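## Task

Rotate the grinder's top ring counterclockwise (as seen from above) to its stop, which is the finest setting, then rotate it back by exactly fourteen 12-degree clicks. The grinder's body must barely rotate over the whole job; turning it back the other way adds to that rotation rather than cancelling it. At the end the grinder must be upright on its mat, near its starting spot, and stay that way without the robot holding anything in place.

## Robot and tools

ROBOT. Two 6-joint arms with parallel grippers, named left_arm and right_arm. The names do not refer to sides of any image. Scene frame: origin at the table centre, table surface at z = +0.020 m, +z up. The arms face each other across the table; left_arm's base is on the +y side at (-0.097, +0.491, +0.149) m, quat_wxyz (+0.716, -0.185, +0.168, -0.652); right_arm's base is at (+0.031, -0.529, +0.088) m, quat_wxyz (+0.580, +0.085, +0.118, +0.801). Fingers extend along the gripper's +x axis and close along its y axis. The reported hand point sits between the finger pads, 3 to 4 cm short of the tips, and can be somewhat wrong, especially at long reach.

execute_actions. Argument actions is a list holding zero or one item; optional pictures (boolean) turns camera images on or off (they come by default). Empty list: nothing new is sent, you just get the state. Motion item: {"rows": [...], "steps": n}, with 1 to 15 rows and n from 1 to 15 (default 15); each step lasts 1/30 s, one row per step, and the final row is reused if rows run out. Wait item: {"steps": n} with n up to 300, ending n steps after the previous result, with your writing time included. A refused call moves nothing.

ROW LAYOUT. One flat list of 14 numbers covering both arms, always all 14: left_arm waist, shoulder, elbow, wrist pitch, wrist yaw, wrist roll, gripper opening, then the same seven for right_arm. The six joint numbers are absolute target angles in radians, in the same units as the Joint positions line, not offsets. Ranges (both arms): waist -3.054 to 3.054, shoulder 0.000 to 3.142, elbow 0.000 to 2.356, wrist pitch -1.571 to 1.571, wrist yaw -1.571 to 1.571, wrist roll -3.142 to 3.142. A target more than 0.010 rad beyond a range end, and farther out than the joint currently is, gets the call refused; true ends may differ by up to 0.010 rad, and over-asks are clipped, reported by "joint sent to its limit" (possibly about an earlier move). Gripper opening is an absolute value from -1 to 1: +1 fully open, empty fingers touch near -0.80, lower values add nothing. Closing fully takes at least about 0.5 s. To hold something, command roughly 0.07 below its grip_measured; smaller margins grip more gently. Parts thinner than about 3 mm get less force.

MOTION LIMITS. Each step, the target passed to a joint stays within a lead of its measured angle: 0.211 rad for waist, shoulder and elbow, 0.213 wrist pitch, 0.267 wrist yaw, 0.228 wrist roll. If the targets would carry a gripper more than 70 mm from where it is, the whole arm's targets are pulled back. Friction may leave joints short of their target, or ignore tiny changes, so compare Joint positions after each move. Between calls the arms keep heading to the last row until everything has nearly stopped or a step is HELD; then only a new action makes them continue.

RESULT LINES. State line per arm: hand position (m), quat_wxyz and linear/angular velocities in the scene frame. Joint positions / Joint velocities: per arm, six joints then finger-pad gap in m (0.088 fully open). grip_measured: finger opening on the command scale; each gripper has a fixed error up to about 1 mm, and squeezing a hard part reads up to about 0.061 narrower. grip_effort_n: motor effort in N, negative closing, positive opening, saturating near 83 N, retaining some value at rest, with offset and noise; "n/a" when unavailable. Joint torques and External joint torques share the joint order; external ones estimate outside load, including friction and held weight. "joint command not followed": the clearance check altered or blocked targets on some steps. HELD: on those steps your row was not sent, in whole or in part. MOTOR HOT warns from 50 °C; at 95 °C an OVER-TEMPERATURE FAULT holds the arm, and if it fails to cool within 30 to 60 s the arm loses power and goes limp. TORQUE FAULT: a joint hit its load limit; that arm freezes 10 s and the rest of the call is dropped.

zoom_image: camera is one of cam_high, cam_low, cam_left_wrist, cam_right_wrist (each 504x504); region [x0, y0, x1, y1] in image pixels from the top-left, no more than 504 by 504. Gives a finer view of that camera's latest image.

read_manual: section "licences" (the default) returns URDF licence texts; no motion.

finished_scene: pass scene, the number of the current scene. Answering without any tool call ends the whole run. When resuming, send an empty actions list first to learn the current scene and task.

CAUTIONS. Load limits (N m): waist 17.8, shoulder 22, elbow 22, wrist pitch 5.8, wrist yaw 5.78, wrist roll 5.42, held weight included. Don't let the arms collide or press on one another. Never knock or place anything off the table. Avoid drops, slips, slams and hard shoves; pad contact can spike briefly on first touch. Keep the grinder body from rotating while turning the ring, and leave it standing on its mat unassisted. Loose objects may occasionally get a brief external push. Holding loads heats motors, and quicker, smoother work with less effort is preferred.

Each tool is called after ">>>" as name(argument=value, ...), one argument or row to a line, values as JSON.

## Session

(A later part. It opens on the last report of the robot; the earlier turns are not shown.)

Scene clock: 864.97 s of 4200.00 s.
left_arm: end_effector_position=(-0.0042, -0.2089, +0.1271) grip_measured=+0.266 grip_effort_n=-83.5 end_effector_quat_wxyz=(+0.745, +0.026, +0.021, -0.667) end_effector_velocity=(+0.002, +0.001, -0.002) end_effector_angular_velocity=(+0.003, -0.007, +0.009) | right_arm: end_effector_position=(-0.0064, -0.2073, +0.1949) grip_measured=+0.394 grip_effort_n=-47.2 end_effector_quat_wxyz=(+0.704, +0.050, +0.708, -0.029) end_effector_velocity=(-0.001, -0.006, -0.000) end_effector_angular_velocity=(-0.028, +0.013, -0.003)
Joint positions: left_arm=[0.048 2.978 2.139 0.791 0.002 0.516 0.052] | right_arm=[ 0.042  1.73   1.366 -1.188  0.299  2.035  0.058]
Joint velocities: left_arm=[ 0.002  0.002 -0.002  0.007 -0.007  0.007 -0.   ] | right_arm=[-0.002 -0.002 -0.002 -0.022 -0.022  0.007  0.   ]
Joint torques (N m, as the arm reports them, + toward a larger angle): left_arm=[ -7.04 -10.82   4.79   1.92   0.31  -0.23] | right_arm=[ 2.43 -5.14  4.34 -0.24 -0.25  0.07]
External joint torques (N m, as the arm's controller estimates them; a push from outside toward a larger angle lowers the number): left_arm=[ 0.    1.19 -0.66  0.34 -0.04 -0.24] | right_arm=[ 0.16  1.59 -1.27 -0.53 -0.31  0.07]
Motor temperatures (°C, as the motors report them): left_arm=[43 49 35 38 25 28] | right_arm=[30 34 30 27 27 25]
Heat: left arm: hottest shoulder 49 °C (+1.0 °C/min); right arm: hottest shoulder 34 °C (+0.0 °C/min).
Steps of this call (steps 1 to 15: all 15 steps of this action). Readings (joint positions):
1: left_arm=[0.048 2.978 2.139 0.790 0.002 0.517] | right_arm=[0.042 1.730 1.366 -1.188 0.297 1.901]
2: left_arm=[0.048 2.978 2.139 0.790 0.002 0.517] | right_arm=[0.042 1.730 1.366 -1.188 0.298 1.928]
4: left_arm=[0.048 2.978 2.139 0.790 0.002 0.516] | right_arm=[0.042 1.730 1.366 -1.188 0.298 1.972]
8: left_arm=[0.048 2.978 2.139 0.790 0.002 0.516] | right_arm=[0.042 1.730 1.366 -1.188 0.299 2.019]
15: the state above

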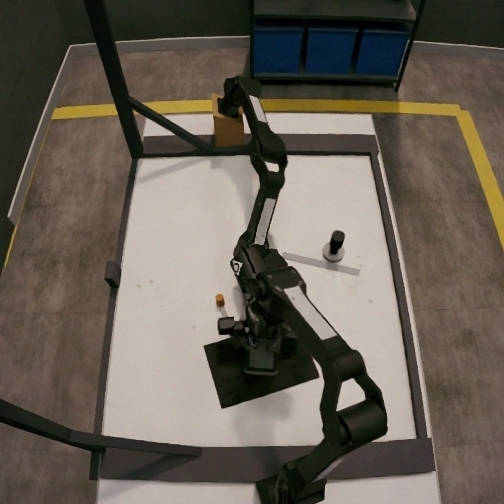

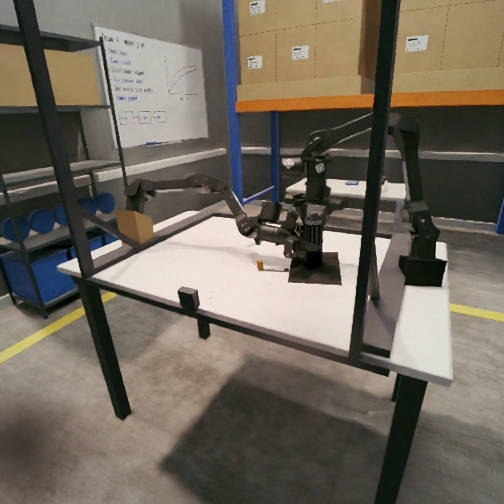

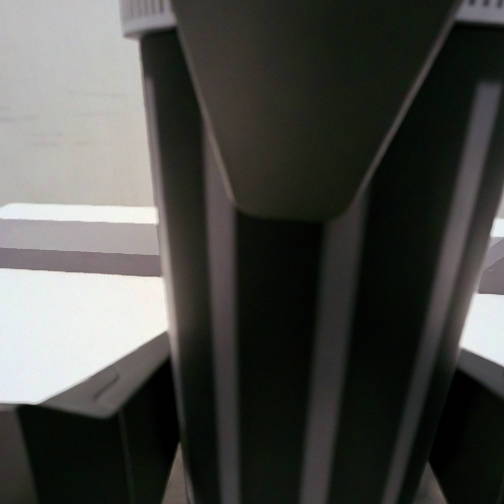

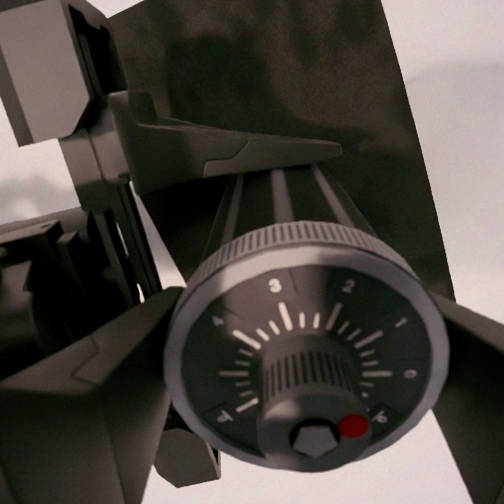

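>>> execute_actions(
  actions=[
    {"rows":[[0.05,3.0,2.14,0.79,0,0.506,0.18,0.046,1.738,1.35,-1.192,0.295,2.04,0.4],[0.05,3.0,2.14,0.79,0,0.506,0.18,0.046,1.738,1.35,-1.192,0.295,2.04,0.41],[0.05,3.0,2.14,0.79,0,0.506,0.18,0.046,1.738,1.35,-1.192,0.295,2.04,0.42],[0.05,3.0,2.14,0.79,0,0.506,0.18,0.046,1.738,1.35,-1.192,0.295,2.04,0.435],[0.05,3.0,2.14,0.79,0,0.506,0.18,0.046,1.738,1.35,-1.192,0.295,2.04,0.45],[0.05,3.0,2.14,0.79,0,0.506,0.18,0.046,1.738,1.35,-1.192,0.295,2.04,0.48],[0.05,3.0,2.14,0.79,0,0.506,0.18,0.046,1.738,1.35,-1.192,0.295,2.04,0.52],[0.05,3.0,2.14,0.79,0,0.506,0.18,0.046,1.738,1.35,-1.192,0.295,2.04,0.56],[0.05,3.0,2.14,0.79,0,0.506,0.18,0.046,1.738,1.35,-1.192,0.295,2.04,0.58]],"steps":15},
  ],
  pictures=true,
)

Scene clock: 875.97 s of 4200.00 s.
left_arm: end_effector_position=(-0.0035, -0.2088, +0.1267) grip_measured=+0.266 grip_effort_n=-83.5 end_effector_quat_wxyz=(+0.745, +0.024, +0.023, -0.666) end_effector_velocity=(-0.004, -0.000, +0.001) end_effector_angular_velocity=(+0.006, +0.008, -0.003) | right_arm: end_effector_position=(-0.0071, -0.2080, +0.1951) grip_measured=+0.566 grip_effort_n=17.9 end_effector_quat_wxyz=(+0.704, +0.049, +0.708, -0.029) end_effector_velocity=(+0.000, -0.002, -0.000) end_effector_angular_velocity=(-0.010, +0.004, +0.007)
Joint positions: left_arm=[0.05  2.978 2.139 0.791 0.002 0.51  0.052] | right_arm=[ 0.045  1.73   1.365 -1.191  0.299  2.037  0.067]
Joint velocities: left_arm=[-0.007 -0.002 -0.002 -0.007 -0.007 -0.007 -0.   ] | right_arm=[-0.002 -0.002 -0.002 -0.007 -0.007 -0.007  0.005]
Joint torques (N m, as the arm reports them, + toward a larger angle): left_arm=[ -7.17 -10.81   4.72   1.91   0.31  -0.09] | right_arm=[ 2.01 -4.99  4.26  0.08 -0.08  0.13]
External joint torques (N m, as the arm's controller estimates them; a push from outside toward a larger angle lowers the number): left_arm=[ 0.1   1.3  -0.79  0.31 -0.05 -0.1 ] | right_arm=[-0.22  1.73 -1.39 -0.23 -0.15  0.13]
Motor temperatures (°C, as the motors report them): left_arm=[43 49 35 38 25 28] | right_arm=[30 34 30 27 27 25]
Heat: left arm: hottest shoulder 49 °C (+1.0 °C/min); right arm: hottest shoulder 34 °C (+0.0 °C/min).
Steps of this call (steps 1 to 15: the robot went on to your last target; steps 16 to 90: nothing new was sent; then 7.50 s passed at rest; steps 91 to 105: all 15 steps of this action). Readings (joint positions):
91: left_arm=[0.048 2.978 2.139 0.791 0.002 0.516] | right_arm=[0.042 1.730 1.366 -1.188 0.299 2.037]
92: left_arm=[0.048 2.978 2.139 0.791 0.002 0.515] | right_arm=[0.042 1.730 1.366 -1.188 0.300 2.037]
94: left_arm=[0.048 2.978 2.139 0.791 0.002 0.515] | right_arm=[0.042 1.730 1.366 -1.189 0.300 2.037]
98: left_arm=[0.050 2.978 2.139 0.791 0.002 0.510] | right_arm=[0.044 1.730 1.365 -1.191 0.299 2.037]
105: the state above

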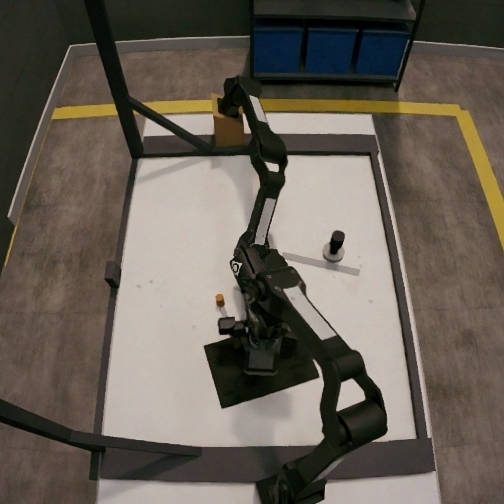

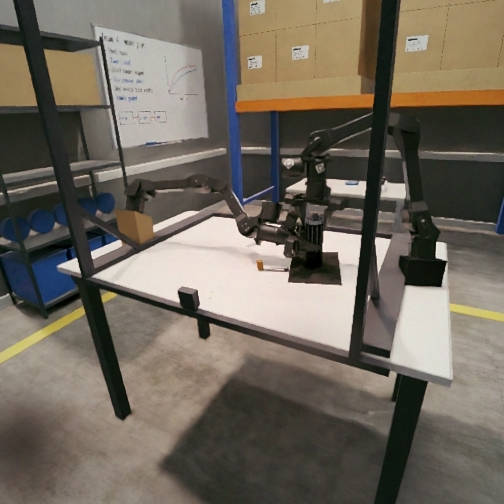

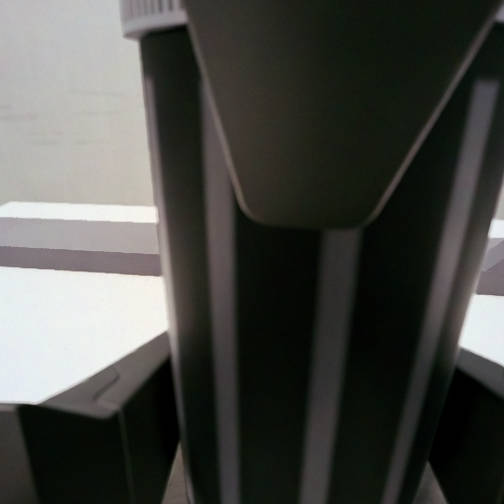

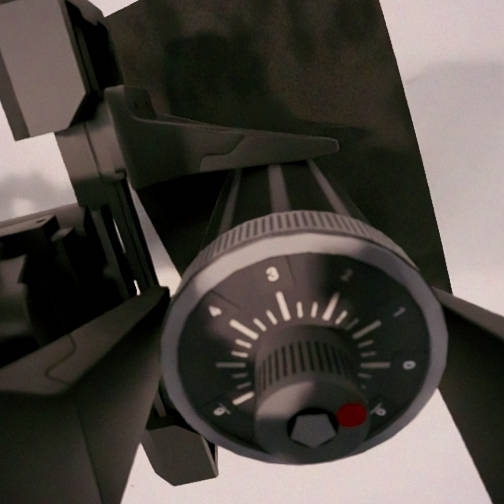

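>>> execute_actions(
  actions=[
    {"rows":[[0.05,3.0,2.14,0.79,0,0.506,0.18,0.048,1.738,1.365,-1.215,0.291,2.04,0.58],[0.05,3.0,2.14,0.79,0,0.506,0.18,0.05,1.737,1.378,-1.23,0.291,2.04,0.58],[0.05,3.0,2.14,0.79,0,0.506,0.18,0.052,1.735,1.39,-1.244,0.291,2.04,0.58],[0.05,3.0,2.14,0.79,0,0.506,0.18,0.054,1.732,1.404,-1.258,0.291,2.04,0.58],[0.05,3.0,2.14,0.79,0,0.506,0.18,0.056,1.73,1.418,-1.274,0.291,2.04,0.58],[0.05,3.0,2.14,0.79,0,0.506,0.18,0.058,1.727,1.432,-1.29,0.291,2.04,0.58],[0.05,3.0,2.14,0.79,0,0.506,0.18,0.06,1.724,1.447,-1.306,0.291,2.04,0.58],[0.05,3.0,2.14,0.79,0,0.506,0.18,0.061,1.722,1.461,-1.322,0.291,2.04,0.58],[0.05,3.0,2.14,0.79,0,0.506,0.18,0.062,1.72,1.475,-1.339,0.291,2.04,0.58],[0.05,3.0,2.14,0.79,0,0.506,0.18,0.068,1.723,1.505,-1.366,0.291,2.04,0.58],[0.05,3.0,2.14,0.79,0,0.506,0.18,0.075,1.727,1.535,-1.393,0.291,2.04,0.58],[0.05,3.0,2.14,0.79,0,0.506,0.18,0.082,1.731,1.567,-1.422,0.291,2.04,0.58],[0.05,3.0,2.14,0.79,0,0.506,0.18,0.088,1.735,1.598,-1.45,0.291,2.04,0.58],[0.05,3.0,2.14,0.79,0,0.506,0.18,0.095,1.739,1.63,-1.479,0.291,2.04,0.58],[0.05,3.0,2.14,0.79,0,0.506,0.18,0.102,1.742,1.661,-1.507,0.291,2.04,0.58]],"steps":15},
  ],
  pictures=false,
)

>>> execute_actions(
  actions=[
    {"rows":[[0.05,3.0,2.14,0.79,0,0.506,0.18,0.1,1.72,1.665,-1.505,0.291,2.0,0.58],[0.05,3.0,2.14,0.79,0,0.506,0.18,0.095,1.69,1.66,-1.5,0.291,1.95,0.58],[0.05,3.0,2.14,0.79,0,0.506,0.18,0.09,1.655,1.65,-1.49,0.291,1.88,0.58],[0.05,3.0,2.14,0.79,0,0.506,0.18,0.08,1.615,1.635,-1.48,0.291,1.8,0.58],[0.05,3.0,2.14,0.79,0,0.506,0.2,0.07,1.57,1.62,-1.47,0.291,1.72,0.58],[0.05,3.0,2.14,0.79,0,0.506,0.22,0.06,1.525,1.6,-1.46,0.291,1.64,0.58],[0.05,3.0,2.14,0.79,0,0.506,0.24,0.05,1.48,1.58,-1.45,0.291,1.56,0.58],[0.05,3.0,2.14,0.79,0,0.506,0.26,0.04,1.435,1.56,-1.44,0.291,1.48,0.58],[0.05,3.0,2.14,0.79,0,0.506,0.275,0.03,1.39,1.54,-1.43,0.291,1.4,0.58],[0.05,3.0,2.14,0.79,0,0.506,0.29,0.02,1.345,1.52,-1.42,0.291,1.32,0.58],[0.05,3.0,2.14,0.79,0,0.506,0.305,0.01,1.3,1.5,-1.41,0.291,1.24,0.58],[0.05,3.0,2.14,0.79,0,0.506,0.33,0,1.255,1.47,-1.39,0.291,1.16,0.58],[0.05,3.0,2.14,0.79,0,0.506,0.37,0,1.21,1.44,-1.37,0.291,1.08,0.58],[0.05,3.0,2.14,0.79,0,0.506,0.43,0,1.17,1.41,-1.35,0.291,1.0,0.58],[0.05,3.0,2.14,0.79,0,0.506,0.5,0,1.14,1.39,-1.33,0.291,0.95,0.58]],"steps":15},
  ],
  pictures=true,
)

Scene clock: 890.73 s of 4200.00 s.
left_arm: end_effector_position=(-0.0032, -0.2087, +0.1265) grip_measured=+0.266 grip_effort_n=-83.5 end_effector_quat_wxyz=(+0.746, +0.024, +0.023, -0.665) end_effector_velocity=(-0.002, -0.000, +0.004) end_effector_angular_velocity=(-0.010, +0.035, +0.006) | right_arm: end_effector_position=(-0.0023, -0.2127, +0.2466) grip_measured=+0.577 grip_effort_n=15.1 end_effector_quat_wxyz=(-0.708, -0.024, -0.706, +0.021) end_effector_velocity=(-0.001, +0.015, +0.232) end_effector_angular_velocity=(+0.170, +0.075, +0.158)
Joint positions: left_arm=[ 0.05   2.978  2.139  0.79  -0.001  0.51   0.052] | right_arm=[ 0.082  1.73   1.566 -1.429  0.295  2.037  0.067]
Joint velocities: left_arm=[-0.007 -0.002 -0.002  0.007 -0.007 -0.037  0.   ] | right_arm=[ 0.198 -0.002  0.886 -0.755 -0.007 -0.007  0.   ]
Joint torques (N m, as the arm reports them, + toward a larger angle): left_arm=[ -7.18 -10.82   4.72   1.95   0.38  -0.07] | right_arm=[ 1.91 -4.84  7.25 -0.07 -0.12  0.16]
External joint torques (N m, as the arm's controller estimates them; a push from outside toward a larger angle lowers the number): left_arm=[ 0.09  1.35 -0.82  0.33  0.02 -0.08] | right_arm=[-0.35  1.86  1.62 -0.31 -0.18  0.16]
Motor temperatures (°C, as the motors report them): left_arm=[43 49 35 38 25 28] | right_arm=[30 34 30 27 27 25]
Heat: left arm: hottest shoulder 49 °C (+0.0 °C/min); right arm: hottest shoulder 34 °C (+0.0 °C/min).
Steps of this call (steps 1 to 15: the robot went on to your last target; steps 16 to 90: nothing new was sent; then 11.27 s passed at rest; steps 91 to 105: all 15 steps of this action). Readings (joint positions):
91: left_arm=[0.050 2.978 2.139 0.791 0.002 0.510] | right_arm=[0.045 1.730 1.365 -1.194 0.299 2.037]
92: left_arm=[0.050 2.978 2.139 0.791 0.002 0.510] | right_arm=[0.046 1.730 1.365 -1.202 0.298 2.037]
94: left_arm=[0.050 2.978 2.139 0.790 0.001 0.510] | right_arm=[0.047 1.730 1.371 -1.220 0.297 2.037]
98: left_arm=[0.050 2.978 2.139 0.788 -0.001 0.510] | right_arm=[0.051 1.730 1.406 -1.273 0.297 2.037]
105: the state above

Scene clock: 891.23 s of 4200.00 s.
left_arm: end_effector_position=(-0.0032, -0.2087, +0.1265) grip_measured=+0.370 grip_effort_n=17.4 end_effector_quat_wxyz=(+0.746, +0.024, +0.023, -0.665) end_effector_velocity=(-0.006, -0.000, -0.002) end_effector_angular_velocity=(+0.018, +0.010, -0.010) | right_arm: end_effector_position=(+0.0664, -0.2567, +0.3396) grip_measured=+0.577 grip_effort_n=14.2 end_effector_quat_wxyz=(+0.669, -0.021, +0.676, +0.307) end_effector_velocity=(+0.105, -0.169, +0.076) end_effector_angular_velocity=(+0.978, -0.381, +1.234)
Joint positions: left_arm=[ 0.05   2.978  2.139  0.79  -0.001  0.51   0.057] | right_arm=[ 0.01   1.246  1.479 -1.38   0.293  1.295  0.067]
Joint velocities: left_arm=[-0.007 -0.002 -0.002 -0.022 -0.007 -0.007  0.062] | right_arm=[-0.09  -1.233 -0.74   0.418 -0.007 -1.722 -0.   ]
Joint torques (N m, as the arm reports them, + toward a larger angle): left_arm=[ -7.16 -10.77   4.74   1.94   0.38  -0.09] | right_arm=[ 1.17 -2.26  3.93  1.06 -0.05 -0.13]
External joint torques (N m, as the arm's controller estimates them; a push from outside toward a larger angle lowers the number): left_arm=[-0.01  1.25 -0.71  0.36  0.02 -0.1 ] | right_arm=[-0.19 -0.2  -1.14 -0.01 -0.02 -0.1 ]
Motor temperatures (°C, as the motors report them): left_arm=[43 49 35 38 25 28] | right_arm=[30 34 30 27 27 25]
Heat: left arm: hottest shoulder 49 °C (+0.0 °C/min); right arm: hottest shoulder 34 °C (+0.0 °C/min).
Steps of this call (steps 1 to 15: all 15 steps of this action). Readings (joint positions):
1: left_arm=[0.050 2.978 2.139 0.790 -0.001 0.510] | right_arm=[0.088 1.730 1.592 -1.450 0.295 2.033]
2: left_arm=[0.050 2.978 2.139 0.790 -0.001 0.510] | right_arm=[0.092 1.724 1.612 -1.461 0.295 2.014]
4: left_arm=[0.050 2.978 2.139 0.790 -0.001 0.510] | right_arm=[0.094 1.695 1.625 -1.470 0.294 1.937]
8: left_arm=[0.050 2.978 2.139 0.790 -0.001 0.510] | right_arm=[0.069 1.568 1.609 -1.458 0.293 1.705]
15: the state above

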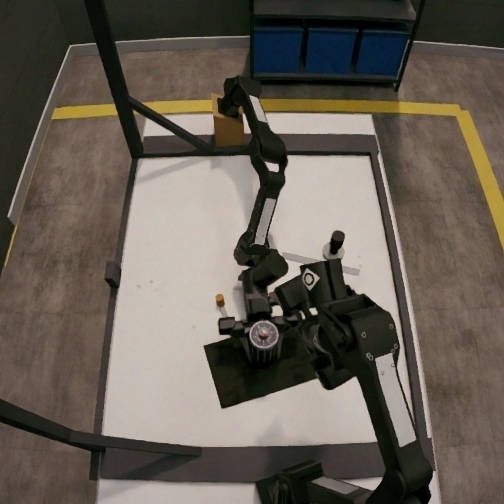

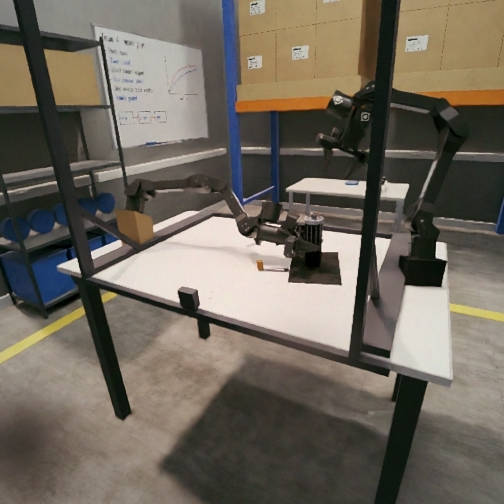

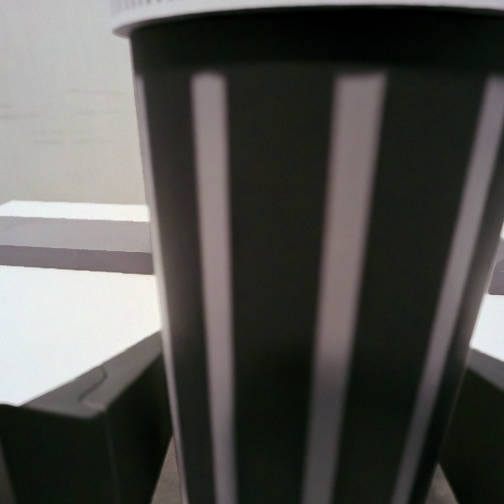

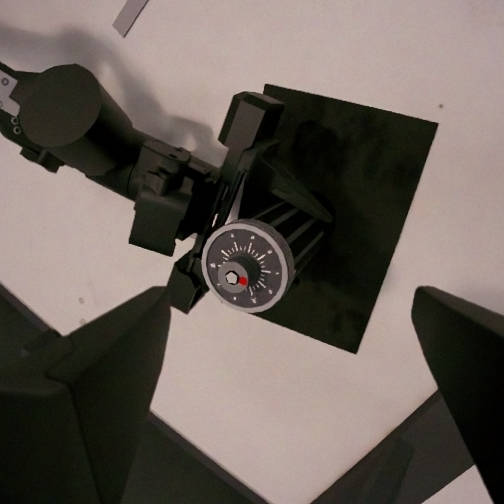

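Now retreat the left arm.

>>> execute_actions(
  actions=[
    {"rows":[[0.05,3.0,2.14,0.79,0,0.506,0.6,0,1.14,1.39,-1.33,0.291,0.95,0.58],[0.05,3.0,2.14,0.79,0,0.506,0.75,0,1.14,1.39,-1.33,0.291,0.95,0.58],[0.05,3.0,2.14,0.79,0,0.506,0.9,0,1.14,1.39,-1.33,0.291,0.95,0.58],[0.05,3.0,2.14,0.79,0,0.506,1.0,0,1.14,1.39,-1.33,0.291,0.95,0.58],[0.052,2.99,2.12,0.8,0,0.506,1.0,0,1.14,1.39,-1.33,0.291,0.95,0.58],[0.054,2.98,2.1,0.812,0,0.506,1.0,0,1.14,1.39,-1.33,0.291,0.95,0.58],[0.056,2.97,2.08,0.825,0,0.506,1.0,0,1.14,1.39,-1.33,0.291,0.95,0.58],[0.056,2.955,2.045,0.845,0,0.506,1.0,0,1.14,1.39,-1.33,0.291,0.95,0.58],[0.056,2.94,2.01,0.865,0,0.506,1.0,0,1.14,1.39,-1.33,0.291,0.95,0.58],[0.057,2.925,1.975,0.885,0,0.506,1.0,0,1.14,1.39,-1.33,0.291,0.95,0.58],[0.057,2.91,1.94,0.905,0,0.506,1.0,0,1.14,1.39,-1.33,0.291,0.95,0.58],[0.057,2.895,1.905,0.925,0,0.506,1.0,0,1.14,1.39,-1.33,0.291,0.95,0.58],[0.058,2.88,1.87,0.945,0,0.506,1.0,0,1.14,1.39,-1.33,0.291,0.95,0.58],[0.058,2.865,1.833,0.965,0,0.506,1.0,0,1.14,1.39,-1.33,0.291,0.95,0.58],[0.058,2.849,1.795,0.984,0,0.506,1.0,0,1.14,1.39,-1.33,0.291,0.95,0.58]],"steps":15},
  ],
  pictures=false,
)

>>> execute_actions(
  actions=[
    {"rows":[[0.058,2.833,1.758,1.005,0,0.506,1.0,0,1.14,1.39,-1.33,0.291,0.95,0.58],[0.058,2.817,1.721,1.025,0,0.506,1.0,0,1.14,1.39,-1.33,0.291,0.95,0.58],[0.059,2.8,1.684,1.046,0,0.506,1.0,0,1.14,1.39,-1.33,0.291,0.95,0.58],[0.059,2.784,1.647,1.067,0,0.506,1.0,0,1.14,1.39,-1.33,0.291,0.95,0.58],[0.059,2.768,1.61,1.088,0,0.506,1.0,0,1.14,1.39,-1.33,0.291,0.95,0.58],[0.06,2.752,1.573,1.108,0,0.506,1.0,0,1.14,1.39,-1.33,0.291,0.95,0.58],[0.06,2.736,1.536,1.129,0,0.506,1.0,0,1.14,1.39,-1.33,0.291,0.95,0.58],[0.06,2.72,1.5,1.15,0,0.506,1.0,0,1.14,1.39,-1.33,0.291,0.95,0.58],[0.06,2.68,1.48,1.14,0,0.506,1.0,0,1.14,1.39,-1.33,0.291,0.95,0.58],[0.06,2.63,1.46,1.12,0,0.506,1.0,0,1.14,1.39,-1.33,0.291,0.95,0.58],[0.06,2.58,1.44,1.1,0,0.506,1.0,0,1.14,1.39,-1.33,0.291,0.95,0.58],[0.06,2.53,1.42,1.08,0,0.506,1.0,0,1.14,1.39,-1.33,0.291,0.95,0.58],[0.06,2.48,1.4,1.06,0,0.506,1.0,0,1.14,1.39,-1.33,0.291,0.95,0.58],[0.06,2.43,1.38,1.04,0,0.506,1.0,0,1.14,1.39,-1.33,0.291,0.95,0.58],[0.06,2.4,1.37,1.03,0,0.506,1.0,0,1.14,1.39,-1.33,0.291,0.95,0.58]],"steps":15},
  ],
  pictures=true,
)

Scene clock: 909.40 s of 4200.00 s.
left_arm: end_effector_position=(-0.0189, -0.1774, +0.1006) grip_measured=+0.979 grip_effort_n=17.4 end_effector_quat_wxyz=(+0.739, +0.037, +0.039, -0.671) end_effector_velocity=(-0.038, +0.142, -0.052) end_effector_angular_velocity=(+0.149, +0.028, -0.044) | right_arm: end_effector_position=(+0.0735, -0.2691, +0.3428) grip_measured=+0.577 grip_effort_n=13.7 end_effector_quat_wxyz=(+0.659, -0.098, +0.609, +0.430) end_effector_velocity=(+0.001, -0.002, -0.001) end_effector_angular_velocity=(-0.009, +0.000, +0.005)
Joint positions: left_arm=[ 0.054  2.918  1.899  0.926 -0.001  0.51   0.087] | right_arm=[ 0.003  1.145  1.406 -1.331  0.293  0.954  0.067]
Joint velocities: left_arm=[ 0.012 -0.379 -1.053  0.52  -0.022 -0.007  0.003] | right_arm=[-0.007 -0.002 -0.002 -0.007 -0.007 -0.007  0.   ]
Joint torques (N m, as the arm reports them, + toward a larger angle): left_arm=[ -6.49 -17.2    3.71   2.26   0.4   -0.08] | right_arm=[ 0.7  -2.9   4.53  1.02 -0.06 -0.1 ]
External joint torques (N m, as the arm's controller estimates them; a push from outside toward a larger angle lowers the number): left_arm=[ 0.32 -4.83 -1.69  0.51  0.04 -0.09] | right_arm=[-0.29 -0.2  -1.28 -0.1  -0.08 -0.08]
Motor temperatures (°C, as the motors report them): left_arm=[43 49 35 38 25 28] | right_arm=[30 33 29 28 27 25]
Heat: left arm: hottest shoulder 49 °C (+0.0 °C/min); right arm: hottest shoulder 33 °C (-1.0 °C/min).
Steps of this call (steps 1 to 30: the robot went on to your last target; steps 31 to 220: nothing new was sent; then 10.33 s passed at rest; steps 221 to 235: all 15 steps of this action). Readings (joint positions):
221: left_arm=[0.050 2.978 2.139 0.790 -0.001 0.510] | right_arm=[0.003 1.145 1.406 -1.331 0.293 0.954]
222: left_arm=[0.050 2.978 2.139 0.790 -0.001 0.510] | right_arm=[0.003 1.145 1.406 -1.331 0.293 0.954]
224: left_arm=[0.050 2.978 2.139 0.790 -0.001 0.510] | right_arm=[0.003 1.145 1.406 -1.331 0.293 0.954]
228: left_arm=[0.050 2.977 2.112 0.816 -0.001 0.510] | right_arm=[0.003 1.145 1.406 -1.331 0.293 0.954]
235: the state above

Scene clock: 909.90 s of 4200.00 s.
left_arm: end_effector_position=(+0.0056, -0.1164, +0.1587) grip_measured=+0.986 grip_effort_n=17.4 end_effector_quat_wxyz=(+0.743, +0.033, +0.034, -0.668) end_effector_velocity=(+0.230, +0.032, +0.422) end_effector_angular_velocity=(-0.436, -0.063, +0.249) | right_arm: end_effector_position=(+0.0735, -0.2691, +0.3428) grip_measured=+0.577 grip_effort_n=13.7 end_effector_quat_wxyz=(+0.659, -0.098, +0.609, +0.430) end_effector_velocity=(+0.001, -0.008, -0.004) end_effector_angular_velocity=(-0.034, -0.008, +0.018)
Joint positions: left_arm=[ 0.056  2.573  1.428  1.068 -0.001  0.51   0.087] | right_arm=[ 0.003  1.145  1.406 -1.331  0.293  0.954  0.067]
Joint velocities: left_arm=[-0.002 -1.155 -0.422 -0.227 -0.007 -0.007  0.   ] | right_arm=[-0.002 -0.002 -0.002 -0.037 -0.007 -0.007 -0.   ]
Joint torques (N m, as the arm reports them, + toward a larger angle): left_arm=[ -5.84 -15.67   3.59   2.     0.39  -0.07] | right_arm=[ 0.52 -2.73  4.39  1.08 -0.04 -0.09]
External joint torques (N m, as the arm's controller estimates them; a push from outside toward a larger angle lowers the number): left_arm=[ 0.12 -4.27 -1.69  0.13  0.05 -0.08] | right_arm=[-0.48 -0.03 -1.38 -0.01 -0.06 -0.07]
Motor temperatures (°C, as the motors report them): left_arm=[43 50 35 38 25 28] | right_arm=[30 33 29 28 27 25]
Heat: left arm: hottest shoulder 50 °C (+1.0 °C/min); right arm: hottest shoulder 33 °C (-1.0 °C/min). Fold the left arm in close to its base before you think long.
MOTOR HOT: a motor of the left arm reached 50 °C. Now the hottest motor of the left arm, joint 2 (shoulder), reports 50 °C. The temperature limit of the motors' drives, at which the controller stops that arm, is 95 °C. To cool a motor, set the load down, stop pushing, or move to a pose that needs little force.
Steps of this call (steps 1 to 15: all 15 steps of this action). Readings (joint positions):
1: left_arm=[0.054 2.905 1.864 0.945 -0.001 0.510] | right_arm=[0.003 1.145 1.406 -1.331 0.293 0.954]
2: left_arm=[0.055 2.890 1.828 0.965 -0.001 0.510] | right_arm=[0.003 1.145 1.406 -1.331 0.293 0.954]
4: left_arm=[0.055 2.856 1.755 1.007 -0.001 0.510] | right_arm=[0.003 1.145 1.406 -1.331 0.293 0.954]
8: left_arm=[0.056 2.784 1.612 1.091 -0.001 0.510] | right_arm=[0.003 1.145 1.406 -1.331 0.293 0.954]
15: the state above

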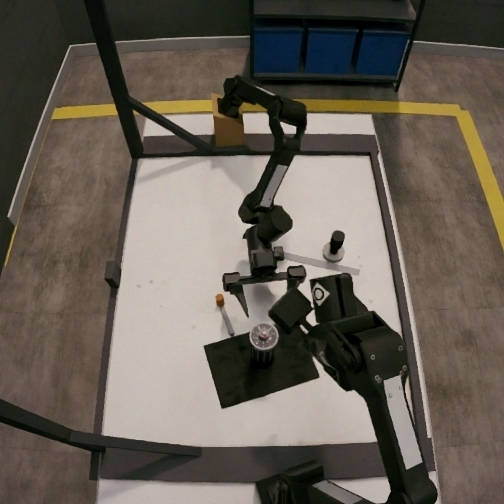

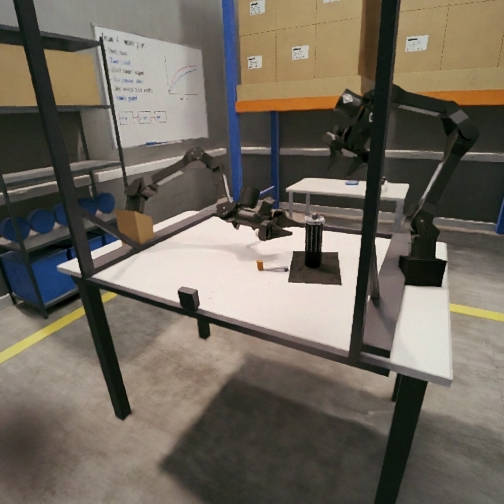

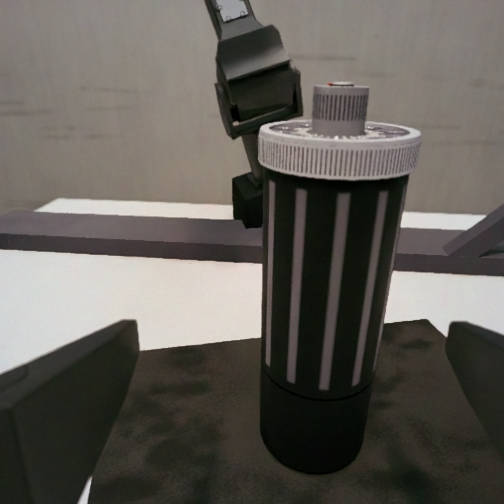

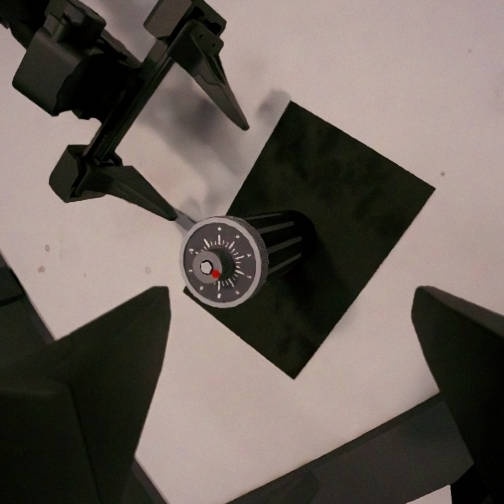

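The grinder is standing free on its mat.

>>> finished_scene(
  scene=2,
)

The scene is finished: the task was done.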